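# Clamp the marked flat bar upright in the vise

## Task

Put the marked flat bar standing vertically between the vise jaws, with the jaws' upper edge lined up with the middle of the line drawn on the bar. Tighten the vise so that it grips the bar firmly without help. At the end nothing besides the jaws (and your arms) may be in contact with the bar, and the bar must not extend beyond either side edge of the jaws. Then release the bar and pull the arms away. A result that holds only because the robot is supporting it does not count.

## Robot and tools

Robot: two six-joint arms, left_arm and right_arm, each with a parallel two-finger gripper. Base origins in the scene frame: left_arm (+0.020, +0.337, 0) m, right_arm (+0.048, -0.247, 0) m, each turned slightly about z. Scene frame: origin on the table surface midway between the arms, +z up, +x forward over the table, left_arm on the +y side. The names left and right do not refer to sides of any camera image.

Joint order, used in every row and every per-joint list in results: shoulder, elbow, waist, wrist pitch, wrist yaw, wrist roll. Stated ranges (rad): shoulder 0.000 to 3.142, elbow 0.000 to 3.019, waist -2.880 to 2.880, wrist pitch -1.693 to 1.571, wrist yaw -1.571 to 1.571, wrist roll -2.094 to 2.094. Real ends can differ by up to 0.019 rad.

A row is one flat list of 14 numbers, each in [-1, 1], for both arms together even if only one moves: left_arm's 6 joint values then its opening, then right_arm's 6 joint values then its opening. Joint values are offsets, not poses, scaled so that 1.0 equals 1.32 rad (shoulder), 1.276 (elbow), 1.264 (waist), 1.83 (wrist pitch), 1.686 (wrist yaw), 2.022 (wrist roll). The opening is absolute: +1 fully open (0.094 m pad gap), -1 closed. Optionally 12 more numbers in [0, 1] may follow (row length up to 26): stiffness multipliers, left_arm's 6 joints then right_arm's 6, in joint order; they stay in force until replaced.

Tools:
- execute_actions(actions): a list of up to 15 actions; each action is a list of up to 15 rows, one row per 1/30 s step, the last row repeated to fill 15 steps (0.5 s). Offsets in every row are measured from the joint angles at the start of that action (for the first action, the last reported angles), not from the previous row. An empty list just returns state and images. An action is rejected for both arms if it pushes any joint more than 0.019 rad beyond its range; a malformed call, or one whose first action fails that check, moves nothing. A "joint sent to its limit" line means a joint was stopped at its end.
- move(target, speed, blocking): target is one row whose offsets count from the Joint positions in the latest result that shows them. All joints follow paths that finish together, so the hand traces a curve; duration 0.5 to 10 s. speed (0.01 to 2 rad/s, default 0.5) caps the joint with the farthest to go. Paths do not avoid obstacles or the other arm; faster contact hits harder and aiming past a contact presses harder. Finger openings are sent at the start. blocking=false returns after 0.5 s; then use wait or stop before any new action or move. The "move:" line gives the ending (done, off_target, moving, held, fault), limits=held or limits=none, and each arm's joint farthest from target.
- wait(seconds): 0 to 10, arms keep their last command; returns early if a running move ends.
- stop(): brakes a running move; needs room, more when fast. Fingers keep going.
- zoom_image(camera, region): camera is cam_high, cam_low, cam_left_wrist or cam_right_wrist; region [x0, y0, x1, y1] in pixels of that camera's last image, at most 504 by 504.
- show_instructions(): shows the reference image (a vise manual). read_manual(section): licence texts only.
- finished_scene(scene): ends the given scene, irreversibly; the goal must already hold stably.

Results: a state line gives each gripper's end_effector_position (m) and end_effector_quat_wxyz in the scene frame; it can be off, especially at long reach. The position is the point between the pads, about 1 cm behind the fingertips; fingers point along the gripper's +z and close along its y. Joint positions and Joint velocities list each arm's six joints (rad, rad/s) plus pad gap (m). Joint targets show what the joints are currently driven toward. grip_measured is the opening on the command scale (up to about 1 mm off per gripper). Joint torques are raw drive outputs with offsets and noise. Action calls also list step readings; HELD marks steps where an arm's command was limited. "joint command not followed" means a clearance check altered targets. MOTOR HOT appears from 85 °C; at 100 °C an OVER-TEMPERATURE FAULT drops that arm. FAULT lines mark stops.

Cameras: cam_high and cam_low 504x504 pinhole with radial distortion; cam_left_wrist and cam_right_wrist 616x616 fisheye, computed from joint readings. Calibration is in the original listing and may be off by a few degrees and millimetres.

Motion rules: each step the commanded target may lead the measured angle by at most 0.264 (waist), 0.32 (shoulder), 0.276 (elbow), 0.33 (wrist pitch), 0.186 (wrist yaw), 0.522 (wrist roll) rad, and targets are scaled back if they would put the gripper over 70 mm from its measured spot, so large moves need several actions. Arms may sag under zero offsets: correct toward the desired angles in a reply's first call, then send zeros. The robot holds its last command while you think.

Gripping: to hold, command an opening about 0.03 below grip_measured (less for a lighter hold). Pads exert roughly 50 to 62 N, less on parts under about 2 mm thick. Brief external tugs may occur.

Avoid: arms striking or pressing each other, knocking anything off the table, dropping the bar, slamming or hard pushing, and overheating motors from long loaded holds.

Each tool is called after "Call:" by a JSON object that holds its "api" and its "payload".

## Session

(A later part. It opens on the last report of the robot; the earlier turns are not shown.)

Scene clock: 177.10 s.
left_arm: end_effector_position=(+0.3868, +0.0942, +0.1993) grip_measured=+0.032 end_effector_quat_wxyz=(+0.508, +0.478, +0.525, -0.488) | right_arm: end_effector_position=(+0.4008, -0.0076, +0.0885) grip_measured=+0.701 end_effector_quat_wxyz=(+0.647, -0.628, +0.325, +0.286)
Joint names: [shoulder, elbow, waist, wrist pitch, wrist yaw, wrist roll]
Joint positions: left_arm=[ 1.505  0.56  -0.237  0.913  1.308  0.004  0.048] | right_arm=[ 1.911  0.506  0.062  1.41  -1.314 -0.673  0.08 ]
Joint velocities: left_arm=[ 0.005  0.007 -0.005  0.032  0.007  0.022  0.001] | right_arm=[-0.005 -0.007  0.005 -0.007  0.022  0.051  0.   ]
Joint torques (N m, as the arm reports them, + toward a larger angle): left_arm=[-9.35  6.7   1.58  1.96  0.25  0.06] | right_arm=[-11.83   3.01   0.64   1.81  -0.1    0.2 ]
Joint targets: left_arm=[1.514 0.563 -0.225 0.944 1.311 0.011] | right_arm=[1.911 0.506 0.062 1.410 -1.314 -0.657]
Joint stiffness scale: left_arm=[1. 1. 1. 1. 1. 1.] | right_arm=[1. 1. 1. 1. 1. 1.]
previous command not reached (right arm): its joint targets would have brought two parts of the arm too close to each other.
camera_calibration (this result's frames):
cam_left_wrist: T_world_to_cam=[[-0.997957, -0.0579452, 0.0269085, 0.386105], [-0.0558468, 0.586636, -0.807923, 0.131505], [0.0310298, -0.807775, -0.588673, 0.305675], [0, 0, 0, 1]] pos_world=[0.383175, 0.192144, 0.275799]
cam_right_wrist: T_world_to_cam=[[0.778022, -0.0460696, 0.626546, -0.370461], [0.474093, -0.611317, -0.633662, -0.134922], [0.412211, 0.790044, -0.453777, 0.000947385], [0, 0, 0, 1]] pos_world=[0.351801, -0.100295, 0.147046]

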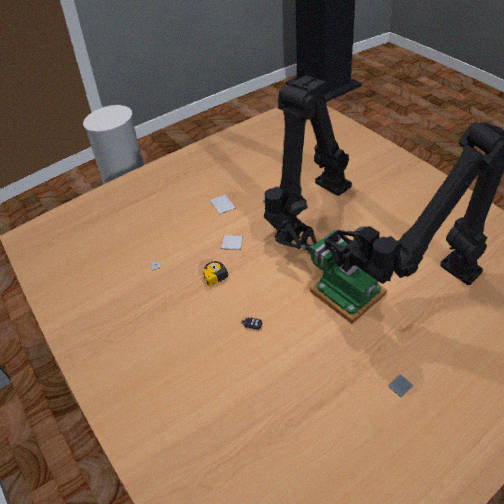

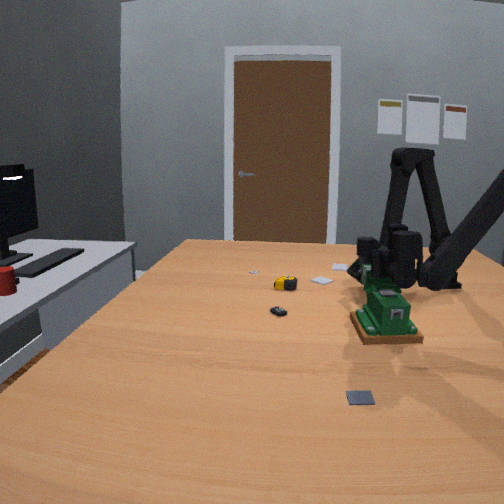

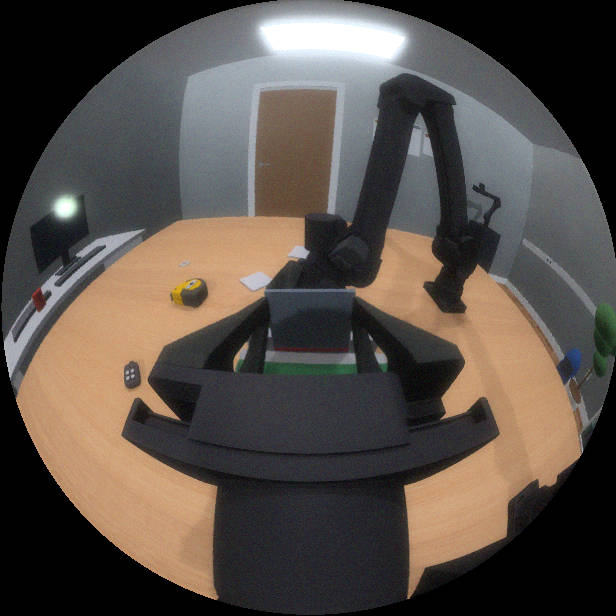

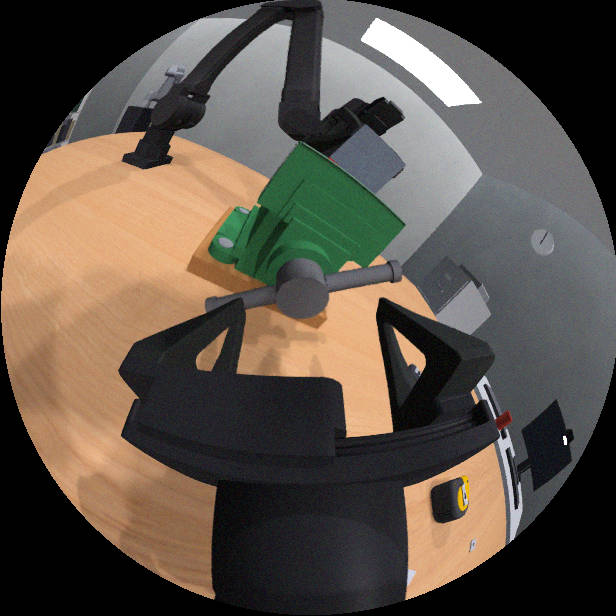

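Call:
{"api": "move", "payload": {"target": [0.0068,0.0024,0.0095,0.0169,0.0018,0.0035,0.0,-0.0159,-0.0588,0.0137,0.0424,0.0872,0.0,0.7], "speed": 0.3}}

Call:
{"api": "move", "payload": {"target": [0.0068,0.0024,0.0095,0.0169,0.0018,0.0035,0.0,0.0,0.0,0.0,0.01,0.0,-0.34,0.7], "speed": 1.0}}

Scene clock: 201.07 s.
left_arm: end_effector_position=(+0.3868, +0.0942, +0.1993) grip_measured=+0.032 end_effector_quat_wxyz=(+0.508, +0.478, +0.525, -0.488) | right_arm: end_effector_position=(+0.3983, -0.0136, +0.0841) grip_measured=+0.701 end_effector_quat_wxyz=(+0.664, -0.603, +0.370, +0.243)
Joint names: [shoulder, elbow, waist, wrist pitch, wrist yaw, wrist roll]
Joint positions: left_arm=[ 1.505  0.56  -0.237  0.913  1.308  0.004  0.048] | right_arm=[ 1.911  0.437  0.069  1.471 -1.169 -0.673  0.08 ]
Joint velocities: left_arm=[ 0.005  0.012  0.005 -0.037 -0.007  0.007 -0.001] | right_arm=[-0.005 -0.002 -0.015  0.002 -0.022 -0.051 -0.   ]
Joint torques (N m, as the arm reports them, + toward a larger angle): left_arm=[-9.69  6.54  0.99  1.95  0.3   0.1 ] | right_arm=[-13.     1.67   1.68   2.66  -0.01   0.03]
Joint targets: left_arm=[1.514 0.563 -0.225 0.944 1.311 0.011] | right_arm=[1.890 0.430 0.079 1.487 -1.166 -0.673]
Joint stiffness scale: left_arm=[1. 1. 1. 1. 1. 1.] | right_arm=[1. 1. 1. 1. 1. 1.]
move: off_target (left_arm, right_arm); limits=none; left_arm: farthest joint: the wrist pitch, 0.030 radians from its target (0.030 radians at the start); right_arm: farthest joint: the shoulder, 0.021 radians from its target (0.021 radians at the start)
camera_calibration (this result's frames):
cam_left_wrist: T_world_to_cam=[[-0.997957, -0.0579452, 0.0269085, 0.386105], [-0.0558468, 0.586636, -0.807923, 0.131505], [0.0310298, -0.807775, -0.588673, 0.305675], [0, 0, 0, 1]] pos_world=[0.383175, 0.192144, 0.275799]
cam_right_wrist: T_world_to_cam=[[0.76899, -0.152198, 0.620878, -0.363459], [0.380627, -0.671301, -0.635985, -0.103599], [0.513592, 0.72539, -0.458293, -0.0362208], [0, 0, 0, 1]] pos_world=[0.337531, -0.0985896, 0.143177]

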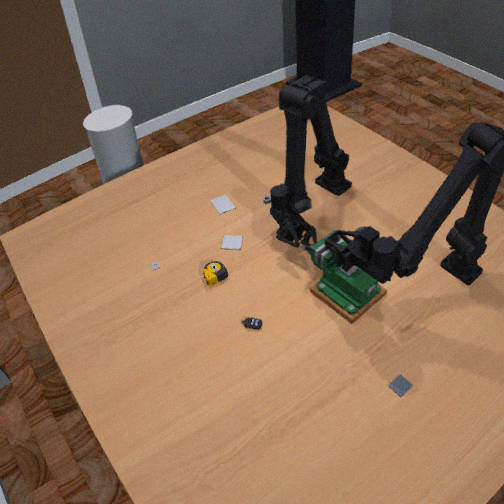

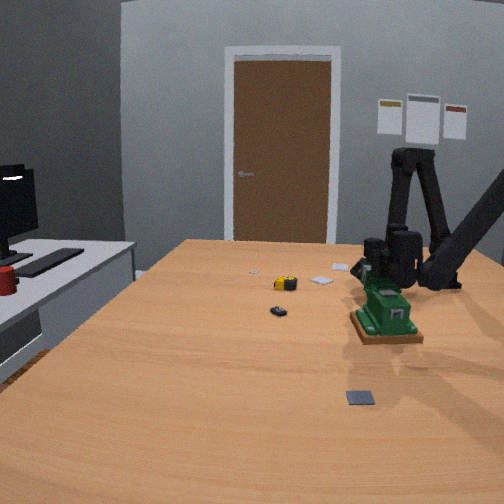

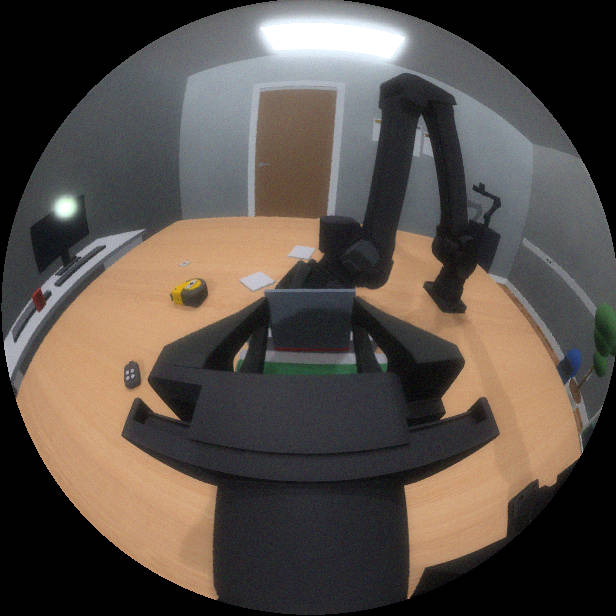

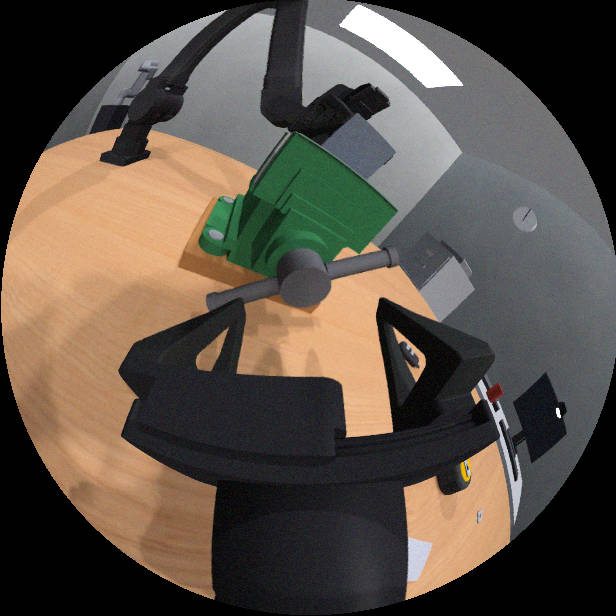

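Scene clock: 202.70 s.
left_arm: end_effector_position=(+0.3868, +0.0942, +0.1993) grip_measured=+0.032 end_effector_quat_wxyz=(+0.508, +0.478, +0.525, -0.488) | right_arm: end_effector_position=(+0.3984, -0.0136, +0.0845) grip_measured=+0.701 end_effector_quat_wxyz=(+0.707, -0.691, +0.150, +0.010)
Joint names: [shoulder, elbow, waist, wrist pitch, wrist yaw, wrist roll]
Joint positions: left_arm=[ 1.505  0.56  -0.237  0.913  1.308  0.004  0.048] | right_arm=[ 1.911  0.437  0.069  1.473 -1.169 -1.344  0.08 ]
Joint velocities: left_arm=[-0.005 -0.027 -0.015  0.012 -0.037 -0.095 -0.001] | right_arm=[-0.005 -0.007 -0.005 -0.002  0.037 -0.037  0.   ]
Joint torques (N m, as the arm reports them, + toward a larger angle): left_arm=[-8.68  6.5   1.05  1.76  0.31  0.01] | right_arm=[-11.06   2.36   0.64   2.61  -0.11  -0.13]
Joint targets: left_arm=[1.514 0.563 -0.225 0.944 1.311 0.011] | right_arm=[1.911 0.437 0.069 1.489 -1.169 -1.360]
Joint stiffness scale: left_arm=[1. 1. 1. 1. 1. 1.] | right_arm=[1. 1. 1. 1. 1. 1.]
move: off_target (left_arm); limits=none; left_arm: farthest joint: the wrist pitch, 0.030 radians from its target (0.030 radians at the start); right_arm: farthest joint: the wrist pitch, 0.016 radians from its target (0.019 radians at the start)
camera_calibration (this result's frames):
cam_left_wrist: T_world_to_cam=[[-0.997957, -0.0579452, 0.0269085, 0.386105], [-0.0558468, 0.586636, -0.807923, 0.131505], [0.0310298, -0.807775, -0.588673, 0.305675], [0, 0, 0, 1]] pos_world=[0.383175, 0.192144, 0.275799]
cam_right_wrist: T_world_to_cam=[[0.221903, -0.0420708, 0.974161, -0.174069], [0.661585, -0.727419, -0.182117, -0.254404], [0.716285, 0.684902, -0.133583, -0.144788], [0, 0, 0, 1]] pos_world=[0.310646, -0.0932164, 0.103898]

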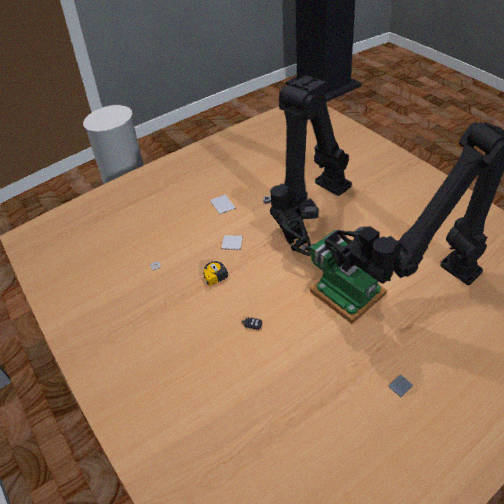

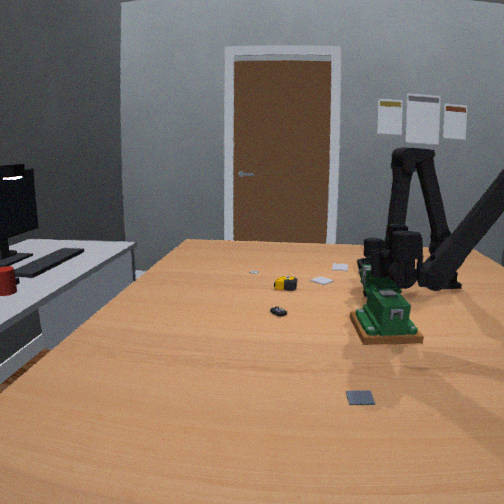

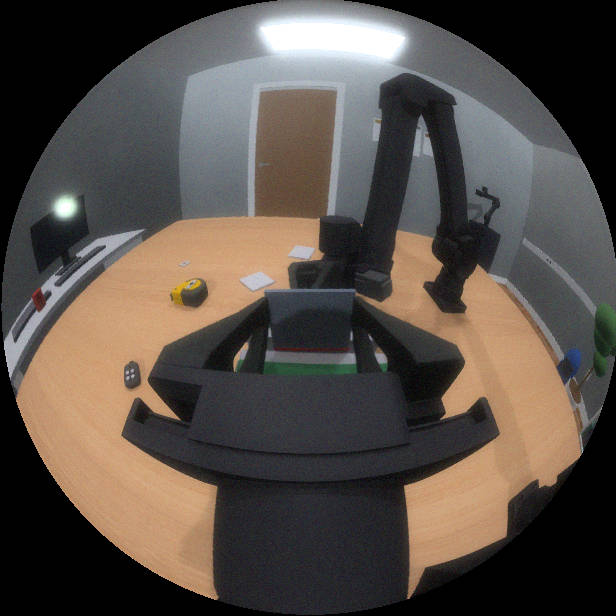

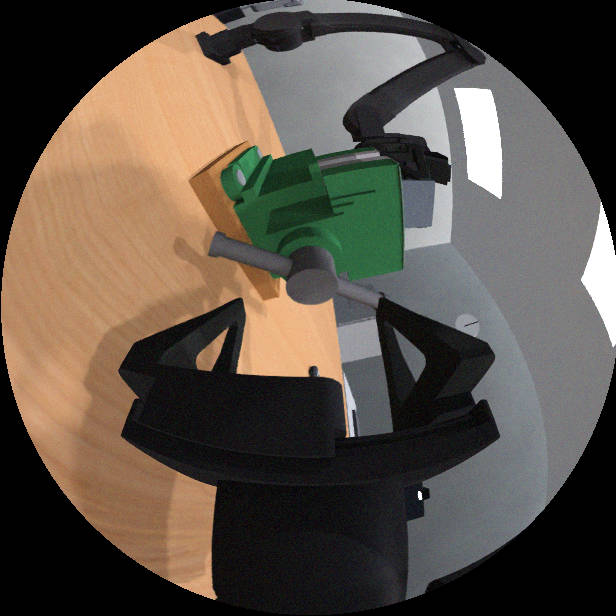

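Call:
{"api": "zoom_image", "payload": {"camera": "cam_right_wrist", "region": [180, 130, 440, 330]}}

Call:
{"api": "zoom_image", "payload": {"camera": "cam_high", "region": [260, 190, 400, 320]}}

Region (180, 130, 440, 330) of cam_right_wrist's 616x616 image, scaled by 1.938, with more detail than that image has; it fills the top 388 rows of this view, and the rest is white.

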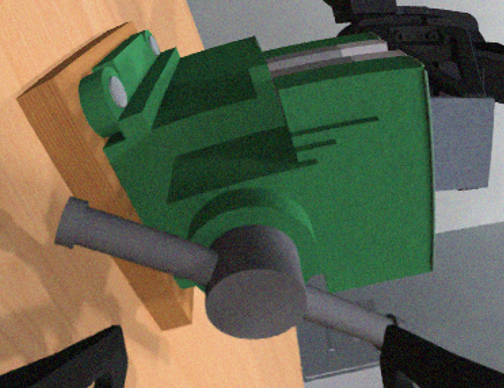

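Region (260, 190, 400, 320) of cam_high's 504x504 image, scaled by 3.600, with more detail than that image has; it fills the top 468 rows of this view, and the rest is white.

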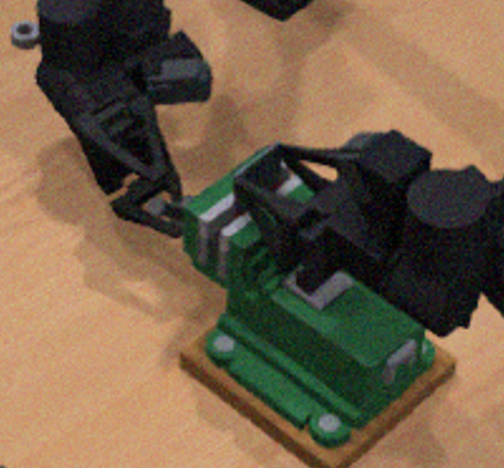

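Call:
{"api": "move", "payload": {"target": [0.0068,0.0024,0.0095,0.0169,0.0018,0.0035,0.0,-0.012,0.0549,0.0,-0.0257,0.0,-0.1345,0.7], "speed": 0.6}}

Scene clock: 214.63 s.
left_arm: end_effector_position=(+0.3868, +0.0942, +0.1993) grip_measured=+0.032 end_effector_quat_wxyz=(+0.508, +0.478, +0.525, -0.488) | right_arm: end_effector_position=(+0.4182, -0.0095, +0.0892) grip_measured=+0.701 end_effector_quat_wxyz=(+0.704, -0.703, +0.055, -0.086)
Joint names: [shoulder, elbow, waist, wrist pitch, wrist yaw, wrist roll]
Joint positions: left_arm=[ 1.505  0.56  -0.237  0.913  1.308  0.004  0.048] | right_arm=[ 1.911  0.49   0.069  1.435 -1.169 -1.6    0.08 ]
Joint velocities: left_arm=[-0.034 -0.007  0.005 -0.017 -0.051 -0.066 -0.001] | right_arm=[-0.015  0.012 -0.015 -0.017  0.007 -0.007 -0.001]
Joint torques (N m, as the arm reports them, + toward a larger angle): left_arm=[-8.93  6.62  0.32  2.22  0.3   0.04] | right_arm=[-13.16   4.46   0.62   1.46  -0.1   -0.12]
Joint targets: left_arm=[1.514 0.563 -0.225 0.944 1.311 0.011] | right_arm=[1.895 0.507 0.069 1.426 -1.169 -1.616]
Joint stiffness scale: left_arm=[1. 1. 1. 1. 1. 1.] | right_arm=[1. 1. 1. 1. 1. 1.]
move: off_target (left_arm); limits=none; left_arm: farthest joint: the wrist pitch, 0.030 radians from its target (0.030 radians at the start); right_arm: farthest joint: the elbow, 0.017 radians from its target (0.070 radians at the start)
camera_calibration (this result's frames):
cam_left_wrist: T_world_to_cam=[[-0.997957, -0.0579452, 0.0269085, 0.386105], [-0.0558468, 0.586636, -0.807923, 0.131505], [0.0310298, -0.807775, -0.588673, 0.305675], [0, 0, 0, 1]] pos_world=[0.383175, 0.192144, 0.275799]
cam_right_wrist: T_world_to_cam=[[-0.0419953, 0.00504916, 0.999105, -0.0743249], [0.681086, -0.73149, 0.0323247, -0.291007], [0.730998, 0.681834, 0.0272802, -0.181666], [0, 0, 0, 1]] pos_world=[0.327877, -0.0886274, 0.0886209]

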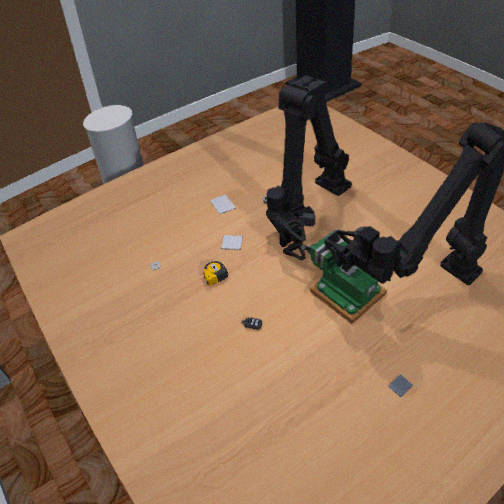

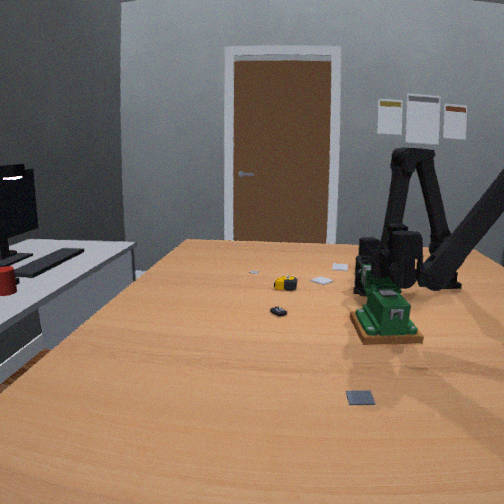

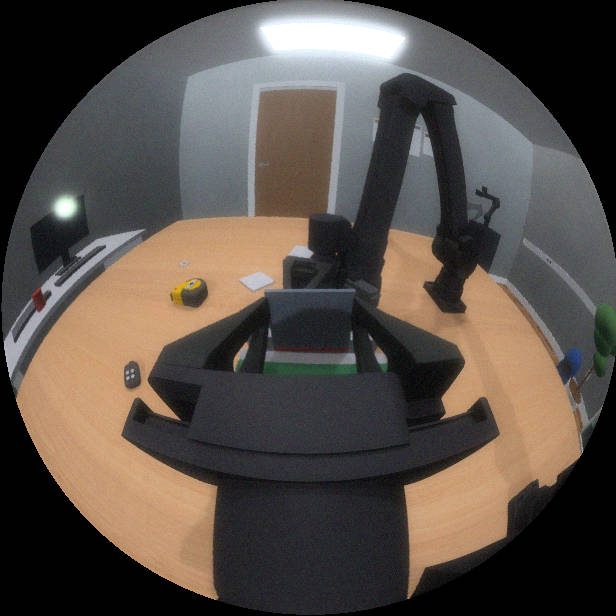

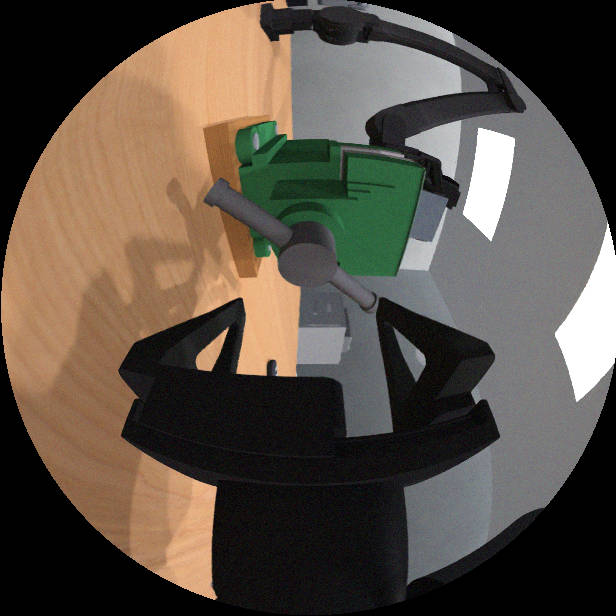

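Call:
{"api": "move", "payload": {"target": [0.0068,0.0024,0.0095,0.0169,0.0018,0.0035,0.0,-0.012,-0.0133,0.0642,-0.003,0.0,-0.004,0.7], "speed": 0.12}}

Scene clock: 217.70 s.
left_arm: end_effector_position=(+0.3868, +0.0942, +0.1993) grip_measured=+0.032 end_effector_quat_wxyz=(+0.508, +0.478, +0.525, -0.488) | right_arm: end_effector_position=(+0.3966, +0.0159, +0.0874) grip_measured=+0.701 end_effector_quat_wxyz=(+0.706, -0.706, +0.032, -0.057)
Joint names: [shoulder, elbow, waist, wrist pitch, wrist yaw, wrist roll]
Joint positions: left_arm=[ 1.505  0.56  -0.237  0.913  1.308  0.004  0.048] | right_arm=[ 1.911  0.481  0.142  1.435 -1.169 -1.6    0.08 ]
Joint velocities: left_arm=[ 0.005 -0.007  0.005 -0.007  0.022 -0.081 -0.002] | right_arm=[-0.005  0.007  0.005 -0.012  0.081  0.037 -0.001]
Joint torques (N m, as the arm reports them, + toward a larger angle): left_arm=[-9.46  6.43  1.1   1.78  0.26  0.03] | right_arm=[-12.96   2.14   1.49   1.64  -0.11   0.  ]
Joint targets: left_arm=[1.514 0.563 -0.225 0.944 1.311 0.011] | right_arm=[1.895 0.474 0.150 1.430 -1.169 -1.607]
Joint stiffness scale: left_arm=[1. 1. 1. 1. 1. 1.] | right_arm=[1. 1. 1. 1. 1. 1.]
move: off_target (left_arm); limits=none; left_arm: farthest joint: the wrist pitch, 0.030 radians from its target (0.030 radians at the start); right_arm: farthest joint: the shoulder, 0.016 radians from its target (0.016 radians at the start)
camera_calibration (this result's frames):
cam_left_wrist: T_world_to_cam=[[-0.997957, -0.0579452, 0.0269085, 0.386105], [-0.0558468, 0.586636, -0.807923, 0.131505], [0.0310298, -0.807775, -0.588673, 0.305675], [0, 0, 0, 1]] pos_world=[0.383175, 0.192144, 0.275799]
cam_right_wrist: T_world_to_cam=[[-0.033826, 0.00451617, 0.999418, -0.0768172], [0.732782, -0.679893, 0.0278738, -0.278602], [0.679622, 0.733298, 0.0196887, -0.162959], [0, 0, 0, 1]] pos_world=[0.312307, -0.0695747, 0.0877467]

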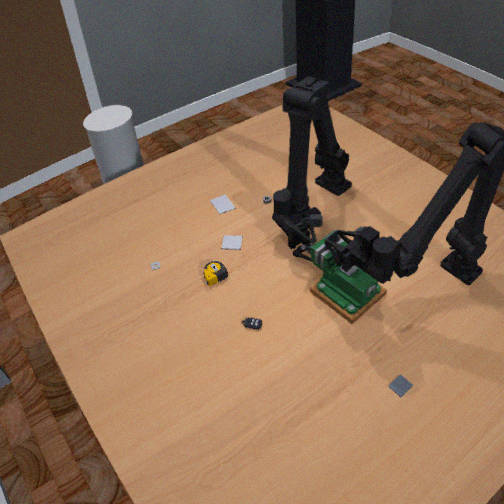

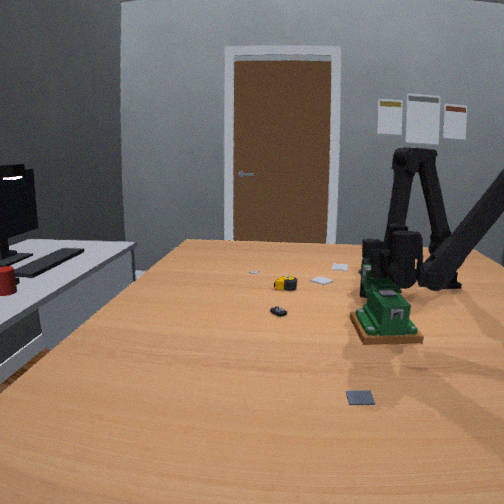

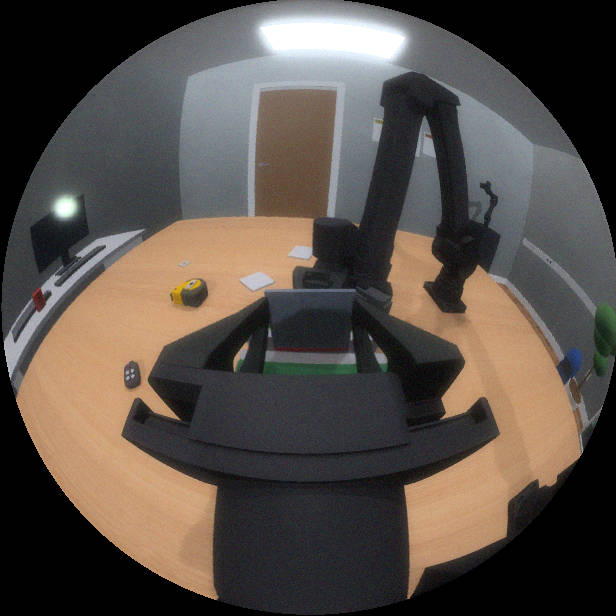

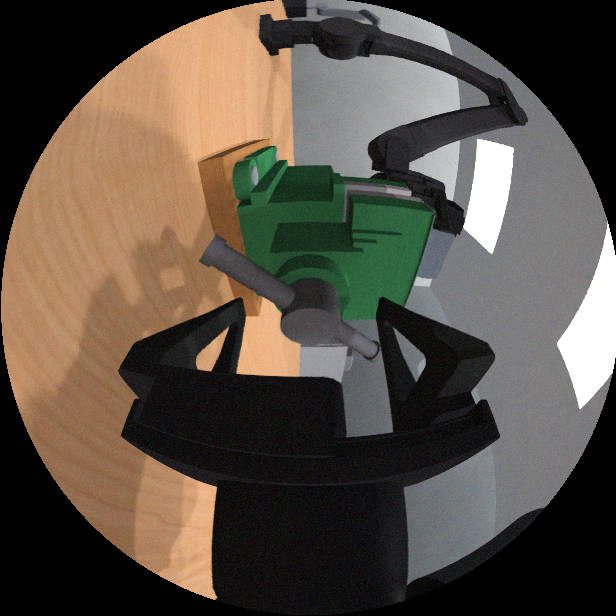

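Call:
{"api": "execute_actions", "payload": {"actions": [[[0.0068,0.0024,0.0095,0.0169,0.0018,0.0035,0.0,-0.012,-0.0055,0.006,-0.003,0.0,0.026,0.7],[0.0068,0.0024,0.0095,0.0169,0.0018,0.0035,0.0,-0.012,-0.0055,0.006,-0.003,0.0,0.053,0.7],[0.0068,0.0024,0.0095,0.0169,0.0018,0.0035,0.0,-0.012,-0.0055,0.006,-0.003,0.0,0.079,0.7],[0.0068,0.0024,0.0095,0.0169,0.0018,0.0035,0.0,-0.012,-0.0055,0.006,-0.003,0.0,0.105,0.7],[0.0068,0.0024,0.0095,0.0169,0.0018,0.0035,0.0,-0.012,-0.0055,0.006,-0.003,0.0,0.132,0.7],[0.0068,0.0024,0.0095,0.0169,0.0018,0.0035,0.0,-0.012,-0.0055,0.006,-0.003,0.0,0.158,0.7],[0.0068,0.0024,0.0095,0.0169,0.0018,0.0035,0.0,-0.012,-0.0055,0.006,-0.003,0.0,0.185,0.7],[0.0068,0.0024,0.0095,0.0169,0.0018,0.0035,0.0,-0.012,-0.0055,0.006,-0.003,0.0,0.211,0.7],[0.0068,0.0024,0.0095,0.0169,0.0018,0.0035,0.0,-0.012,-0.0055,0.006,-0.003,0.0,0.237,0.7],[0.0068,0.0024,0.0095,0.0169,0.0018,0.0035,0.0,-0.012,-0.0055,0.006,-0.003,0.0,0.264,0.7],[0.0068,0.0024,0.0095,0.0169,0.0018,0.0035,0.0,-0.012,-0.0055,0.006,-0.003,0.0,0.290,0.7],[0.0068,0.0024,0.0095,0.0169,0.0018,0.0035,0.0,-0.012,-0.0055,0.006,-0.003,0.0,0.316,0.7],[0.0068,0.0024,0.0095,0.0169,0.0018,0.0035,0.0,-0.012,-0.0055,0.006,-0.003,0.0,0.343,0.7],[0.0068,0.0024,0.0095,0.0169,0.0018,0.0035,0.0,-0.012,-0.0055,0.006,-0.003,0.0,0.369,0.7],[0.0068,0.0024,0.0095,0.0169,0.0018,0.0035,0.0,-0.012,-0.0055,0.006,-0.003,0.0,0.396,0.7]],[[0.0068,0.0024,0.0095,0.0169,0.0018,0.0035,0.0,-0.012,-0.0055,0.006,-0.003,0.0,0.130,0.7],[0.0068,0.0024,0.0095,0.0169,0.0018,0.0035,0.0,-0.012,-0.0055,0.006,-0.003,0.0,0.157,0.7],[0.0068,0.0024,0.0095,0.0169,0.0018,0.0035,0.0,-0.012,-0.0055,0.006,-0.003,0.0,0.183,0.7],[0.0068,0.0024,0.0095,0.0169,0.0018,0.0035,0.0,-0.012,-0.0055,0.006,-0.003,0.0,0.209,0.7],[0.0068,0.0024,0.0095,0.0169,0.0018,0.0035,0.0,-0.012,-0.0055,0.006,-0.003,0.0,0.236,0.7],[0.0068,0.0024,0.0095,0.0169,0.0018,0.0035,0.0,-0.012,-0.0055,0.006,-0.003,0.0,0.262,0.7],[0.0068,0.0024,0.0095,0.0169,0.0018,0.0035,0.0,-0.012,-0.0055,0.006,-0.003,0.0,0.289,0.7],[0.0068,0.0024,0.0095,0.0169,0.0018,0.0035,0.0,-0.012,-0.0055,0.006,-0.003,0.0,0.315,0.7],[0.0068,0.0024,0.0095,0.0169,0.0018,0.0035,0.0,-0.012,-0.0055,0.006,-0.003,0.0,0.341,0.7],[0.0068,0.0024,0.0095,0.0169,0.0018,0.0035,0.0,-0.012,-0.0055,0.006,-0.003,0.0,0.368,0.7],[0.0068,0.0024,0.0095,0.0169,0.0018,0.0035,0.0,-0.012,-0.0055,0.006,-0.003,0.0,0.394,0.7],[0.0068,0.0024,0.0095,0.0169,0.0018,0.0035,0.0,-0.012,-0.0055,0.006,-0.003,0.0,0.420,0.7],[0.0068,0.0024,0.0095,0.0169,0.0018,0.0035,0.0,-0.012,-0.0055,0.006,-0.003,0.0,0.447,0.7],[0.0068,0.0024,0.0095,0.0169,0.0018,0.0035,0.0,-0.012,-0.0055,0.006,-0.003,0.0,0.473,0.7],[0.0068,0.0024,0.0095,0.0169,0.0018,0.0035,0.0,-0.012,-0.0055,0.006,-0.003,0.0,0.500,0.7]]]}}

Scene clock: 226.00 s.
left_arm: end_effector_position=(+0.3868, +0.0942, +0.1993) grip_measured=+0.032 end_effector_quat_wxyz=(+0.508, +0.478, +0.525, -0.488) | right_arm: end_effector_position=(+0.3969, +0.0136, +0.0845) grip_measured=+0.701 end_effector_quat_wxyz=(+0.593, -0.537, +0.463, +0.382)
Joint names: [shoulder, elbow, waist, wrist pitch, wrist yaw, wrist roll]
Joint positions: left_arm=[ 1.505  0.56  -0.237  0.913  1.308  0.004  0.048] | right_arm=[ 1.911  0.475  0.138  1.424 -1.159 -0.298  0.08 ]
Joint velocities: left_arm=[-0.015  0.022 -0.005 -0.007 -0.022 -0.139 -0.001] | right_arm=[ 0.005 -0.032 -0.015  0.007  0.007  1.56   0.   ]
Joint torques (N m, as the arm reports them, + toward a larger angle): left_arm=[-8.32  6.6  -0.22  2.07  0.28  0.02] | right_arm=[-12.96   2.78   1.44   2.06  -0.27   0.36]
Joint targets: left_arm=[1.514 0.563 -0.225 0.944 1.311 0.011] | right_arm=[1.895 0.473 0.147 1.426 -1.163 -0.036]
Joint stiffness scale: left_arm=[1. 1. 1. 1. 1. 1.] | right_arm=[1. 1. 1. 1. 1. 1.]
Step readings (joint positions; steps 1 to 15: 1st action; 16 to 30: 2nd action):
0: left_arm=[1.505 0.560 -0.237 0.913 1.308 0.004] | right_arm=[1.911 0.481 0.142 1.435 -1.169 -1.600]
1: left_arm=[1.505 0.560 -0.237 0.913 1.308 0.004] | right_arm=[1.911 0.481 0.142 1.435 -1.169 -1.595]
2: left_arm=[1.505 0.560 -0.237 0.913 1.308 0.004] | right_arm=[1.911 0.481 0.142 1.435 -1.169 -1.580]
4: left_arm=[1.505 0.560 -0.237 0.913 1.308 0.004] | right_arm=[1.911 0.481 0.142 1.435 -1.169 -1.529]
8: left_arm=[1.505 0.560 -0.237 0.913 1.308 0.004] | right_arm=[1.911 0.481 0.142 1.435 -1.169 -1.374]
15: left_arm=[1.505 0.560 -0.237 0.913 1.308 0.004] | right_arm=[1.911 0.480 0.140 1.431 -1.163 -1.047]
16: left_arm=[1.505 0.560 -0.237 0.913 1.308 0.004] | right_arm=[1.911 0.480 0.140 1.430 -1.162 -1.003]
17: left_arm=[1.505 0.560 -0.237 0.913 1.308 0.004] | right_arm=[1.911 0.479 0.140 1.430 -1.161 -0.959]
19: left_arm=[1.505 0.560 -0.237 0.913 1.308 0.004] | right_arm=[1.911 0.479 0.139 1.428 -1.160 -0.865]
23: left_arm=[1.505 0.560 -0.237 0.913 1.308 0.004] | right_arm=[1.911 0.477 0.138 1.425 -1.159 -0.665]
30: Joint positions above
camera_calibration (this result's frames):
cam_left_wrist: T_world_to_cam=[[-0.997957, -0.0579452, 0.0269085, 0.386105], [-0.0558468, 0.586636, -0.807923, 0.131505], [0.0310298, -0.807775, -0.588673, 0.305675], [0, 0, 0, 1]] pos_world=[0.383175, 0.192144, 0.275799]
cam_right_wrist: T_world_to_cam=[[0.950397, -0.12998, 0.282578, -0.402136], [0.147286, -0.612117, -0.776929, 0.0191263], [0.273956, 0.780011, -0.56261, 0.0481843], [0, 0, 0, 1]] pos_world=[0.366171, -0.0781464, 0.155603]

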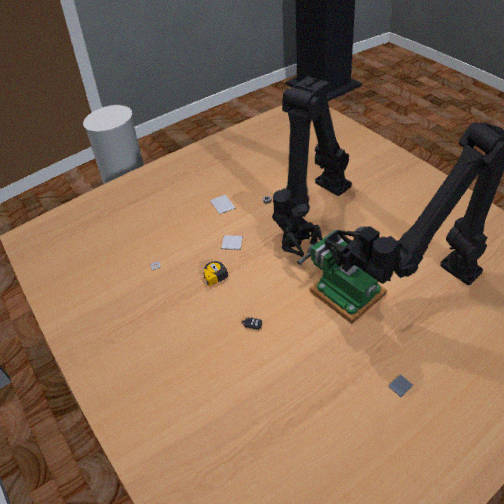

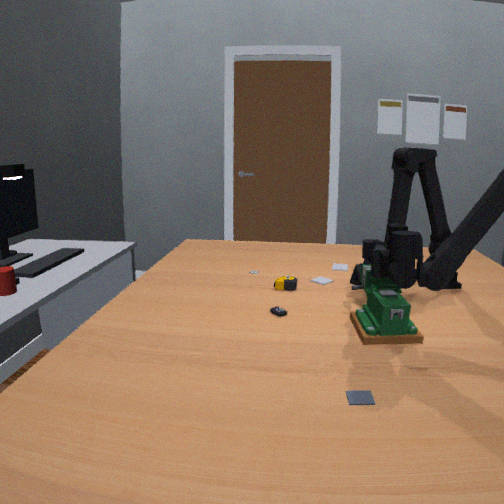

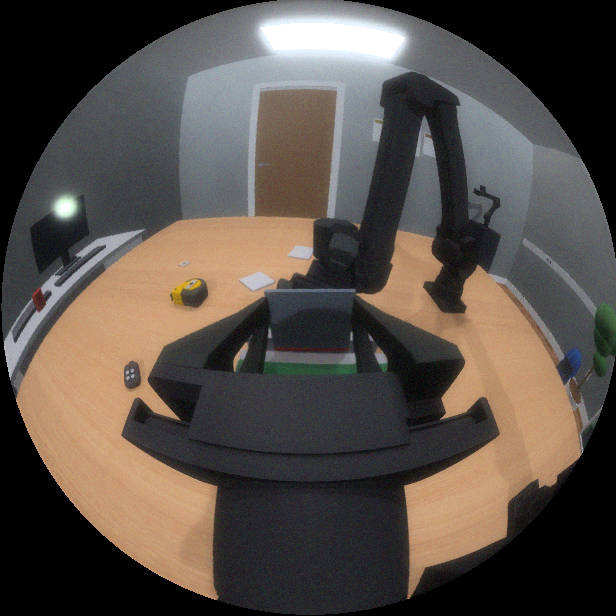

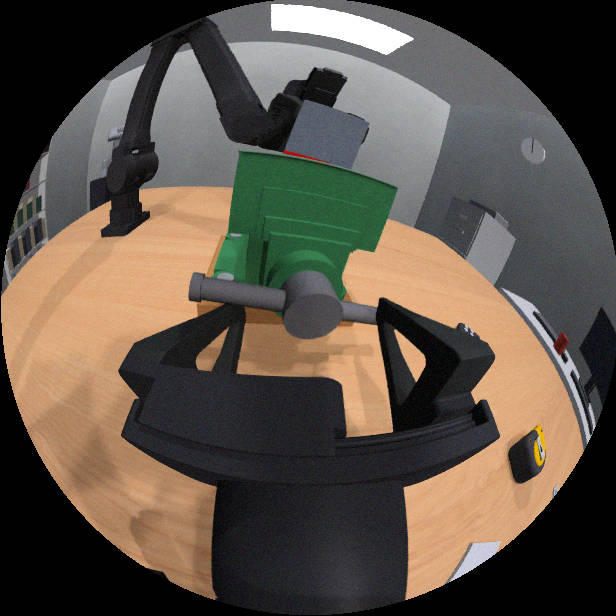

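Call:
{"api": "execute_actions", "payload": {"actions": [[[0.0068,0.0024,0.0095,0.0169,0.0018,0.0035,0.0,-0.012,0.008,0.0095,0.0115,-0.0077,0.150,0.7],[0.0068,0.0024,0.0095,0.0169,0.0018,0.0035,0.0,-0.012,0.008,0.0095,0.0115,-0.0077,0.176,0.7],[0.0068,0.0024,0.0095,0.0169,0.0018,0.0035,0.0,-0.012,0.008,0.0095,0.0115,-0.0077,0.203,0.7],[0.0068,0.0024,0.0095,0.0169,0.0018,0.0035,0.0,-0.012,0.008,0.0095,0.0115,-0.0077,0.229,0.7],[0.0068,0.0024,0.0095,0.0169,0.0018,0.0035,0.0,-0.012,0.008,0.0095,0.0115,-0.0077,0.256,0.7],[0.0068,0.0024,0.0095,0.0169,0.0018,0.0035,0.0,-0.012,0.008,0.0095,0.0115,-0.0077,0.282,0.7],[0.0068,0.0024,0.0095,0.0169,0.0018,0.0035,0.0,-0.012,0.008,0.0095,0.0115,-0.0077,0.308,0.7],[0.0068,0.0024,0.0095,0.0169,0.0018,0.0035,0.0,-0.012,0.008,0.0095,0.0115,-0.0077,0.335,0.7],[0.0068,0.0024,0.0095,0.0169,0.0018,0.0035,0.0,-0.012,0.008,0.0095,0.0115,-0.0077,0.361,0.7],[0.0068,0.0024,0.0095,0.0169,0.0018,0.0035,0.0,-0.012,0.008,0.0095,0.0115,-0.0077,0.388,0.7],[0.0068,0.0024,0.0095,0.0169,0.0018,0.0035,0.0,-0.012,0.008,0.0095,0.0115,-0.0077,0.414,0.7],[0.0068,0.0024,0.0095,0.0169,0.0018,0.0035,0.0,-0.012,0.008,0.0095,0.0115,-0.0077,0.440,0.7],[0.0068,0.0024,0.0095,0.0169,0.0018,0.0035,0.0,-0.012,0.008,0.0095,0.0115,-0.0077,0.467,0.7],[0.0068,0.0024,0.0095,0.0169,0.0018,0.0035,0.0,-0.012,0.008,0.0095,0.0115,-0.0077,0.493,0.7],[0.0068,0.0024,0.0095,0.0169,0.0018,0.0035,0.0,-0.012,0.008,0.0095,0.0115,-0.0077,0.520,0.7]],[[0.0068,0.0024,0.0095,0.0169,0.0018,0.0035,0.0,-0.012,0.004,0.007,0.006,-0.003,0.150,0.7],[0.0068,0.0024,0.0095,0.0169,0.0018,0.0035,0.0,-0.012,0.004,0.007,0.006,-0.003,0.176,0.7],[0.0068,0.0024,0.0095,0.0169,0.0018,0.0035,0.0,-0.012,0.004,0.007,0.006,-0.003,0.203,0.7],[0.0068,0.0024,0.0095,0.0169,0.0018,0.0035,0.0,-0.012,0.004,0.007,0.006,-0.003,0.229,0.7],[0.0068,0.0024,0.0095,0.0169,0.0018,0.0035,0.0,-0.012,0.004,0.007,0.006,-0.003,0.256,0.7],[0.0068,0.0024,0.0095,0.0169,0.0018,0.0035,0.0,-0.012,0.004,0.007,0.006,-0.003,0.282,0.7],[0.0068,0.0024,0.0095,0.0169,0.0018,0.0035,0.0,-0.012,0.004,0.007,0.006,-0.003,0.308,0.7],[0.0068,0.0024,0.0095,0.0169,0.0018,0.0035,0.0,-0.012,0.004,0.007,0.006,-0.003,0.335,0.7],[0.0068,0.0024,0.0095,0.0169,0.0018,0.0035,0.0,-0.012,0.004,0.007,0.006,-0.003,0.361,0.7],[0.0068,0.0024,0.0095,0.0169,0.0018,0.0035,0.0,-0.012,0.004,0.007,0.006,-0.003,0.388,0.7],[0.0068,0.0024,0.0095,0.0169,0.0018,0.0035,0.0,-0.012,0.004,0.007,0.006,-0.003,0.414,0.7],[0.0068,0.0024,0.0095,0.0169,0.0018,0.0035,0.0,-0.012,0.004,0.007,0.006,-0.003,0.440,0.7],[0.0068,0.0024,0.0095,0.0169,0.0018,0.0035,0.0,-0.012,0.004,0.007,0.006,-0.003,0.467,0.7],[0.0068,0.0024,0.0095,0.0169,0.0018,0.0035,0.0,-0.012,0.004,0.007,0.006,-0.003,0.493,0.7],[0.0068,0.0024,0.0095,0.0169,0.0018,0.0035,0.0,-0.012,0.004,0.007,0.006,-0.003,0.520,0.7]]]}}

Scene clock: 233.87 s.
left_arm: end_effector_position=(+0.3868, +0.0942, +0.1993) grip_measured=+0.032 end_effector_quat_wxyz=(+0.508, +0.478, +0.525, -0.488) | right_arm: end_effector_position=(+0.3946, +0.0139, +0.0855) grip_measured=+0.701 end_effector_quat_wxyz=(+0.143, -0.054, +0.706, +0.692)
Joint names: [shoulder, elbow, waist, wrist pitch, wrist yaw, wrist roll]
Joint positions: left_arm=[ 1.505  0.56  -0.237  0.913  1.308  0.004  0.048] | right_arm=[ 1.911  0.474  0.138  1.431 -1.171  1.286  0.08 ]
Joint velocities: left_arm=[ 0.015 -0.002 -0.015  0.012 -0.037 -0.007 -0.   ] | right_arm=[-0.005 -0.002 -0.015  0.002  0.037  1.546 -0.001]
Joint torques (N m, as the arm reports them, + toward a larger angle): left_arm=[-8.64  6.69  1.09  1.8   0.23  0.03] | right_arm=[-13.07   3.4    1.47   2.52  -0.39   0.3 ]
Joint targets: left_arm=[1.514 0.563 -0.225 0.944 1.311 0.011] | right_arm=[1.895 0.479 0.147 1.441 -1.178 1.551]
Joint stiffness scale: left_arm=[1. 1. 1. 1. 1. 1.] | right_arm=[1. 1. 1. 1. 1. 1.]
Step readings (joint positions; steps 1 to 15: 1st action; 16 to 30: 2nd action):
0: left_arm=[1.505 0.560 -0.237 0.913 1.308 0.004] | right_arm=[1.911 0.474 0.138 1.424 -1.162 -0.068]
1: left_arm=[1.505 0.560 -0.237 0.913 1.308 0.004] | right_arm=[1.911 0.474 0.138 1.424 -1.166 -0.062]
2: left_arm=[1.505 0.560 -0.237 0.913 1.308 0.004] | right_arm=[1.911 0.474 0.138 1.424 -1.168 -0.047]
4: left_arm=[1.505 0.560 -0.237 0.913 1.308 0.004] | right_arm=[1.911 0.474 0.138 1.424 -1.170 0.005]
8: left_arm=[1.505 0.560 -0.237 0.913 1.308 0.004] | right_arm=[1.911 0.474 0.138 1.425 -1.172 0.159]
15: left_arm=[1.505 0.560 -0.237 0.913 1.308 0.004] | right_arm=[1.911 0.474 0.138 1.430 -1.172 0.499]
16: left_arm=[1.505 0.560 -0.237 0.913 1.308 0.004] | right_arm=[1.911 0.474 0.138 1.430 -1.173 0.550]
17: left_arm=[1.505 0.560 -0.237 0.913 1.308 0.004] | right_arm=[1.911 0.474 0.138 1.430 -1.174 0.601]
19: left_arm=[1.505 0.560 -0.237 0.913 1.308 0.004] | right_arm=[1.911 0.474 0.138 1.430 -1.174 0.705]
23: left_arm=[1.505 0.560 -0.237 0.913 1.308 0.004] | right_arm=[1.911 0.474 0.138 1.431 -1.173 0.915]
30: Joint positions above
camera_calibration (this result's frames):
cam_left_wrist: T_world_to_cam=[[-0.997957, -0.0579452, 0.0269085, 0.386105], [-0.0558468, 0.586636, -0.807923, 0.131505], [0.0310298, -0.807775, -0.588673, 0.305675], [0, 0, 0, 1]] pos_world=[0.383175, 0.192144, 0.275799]
cam_right_wrist: T_world_to_cam=[[0.274232, -0.0346436, -0.961039, -0.0284445], [-0.849042, -0.477999, -0.225043, 0.36459], [-0.45158, 0.877677, -0.160497, 0.299655], [0, 0, 0, 1]] pos_world=[0.452671, -0.0897118, 0.102806]

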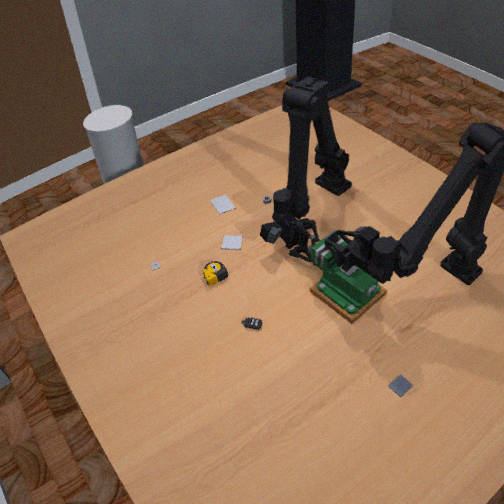

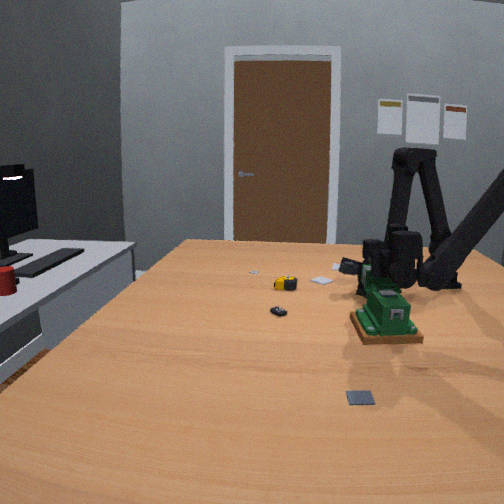

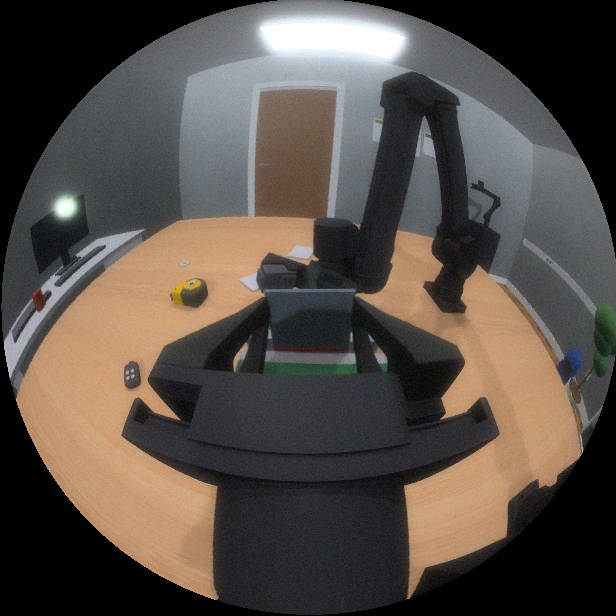

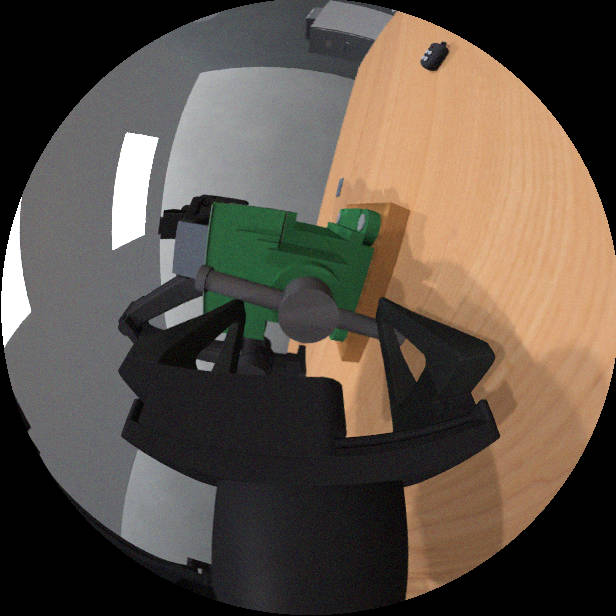

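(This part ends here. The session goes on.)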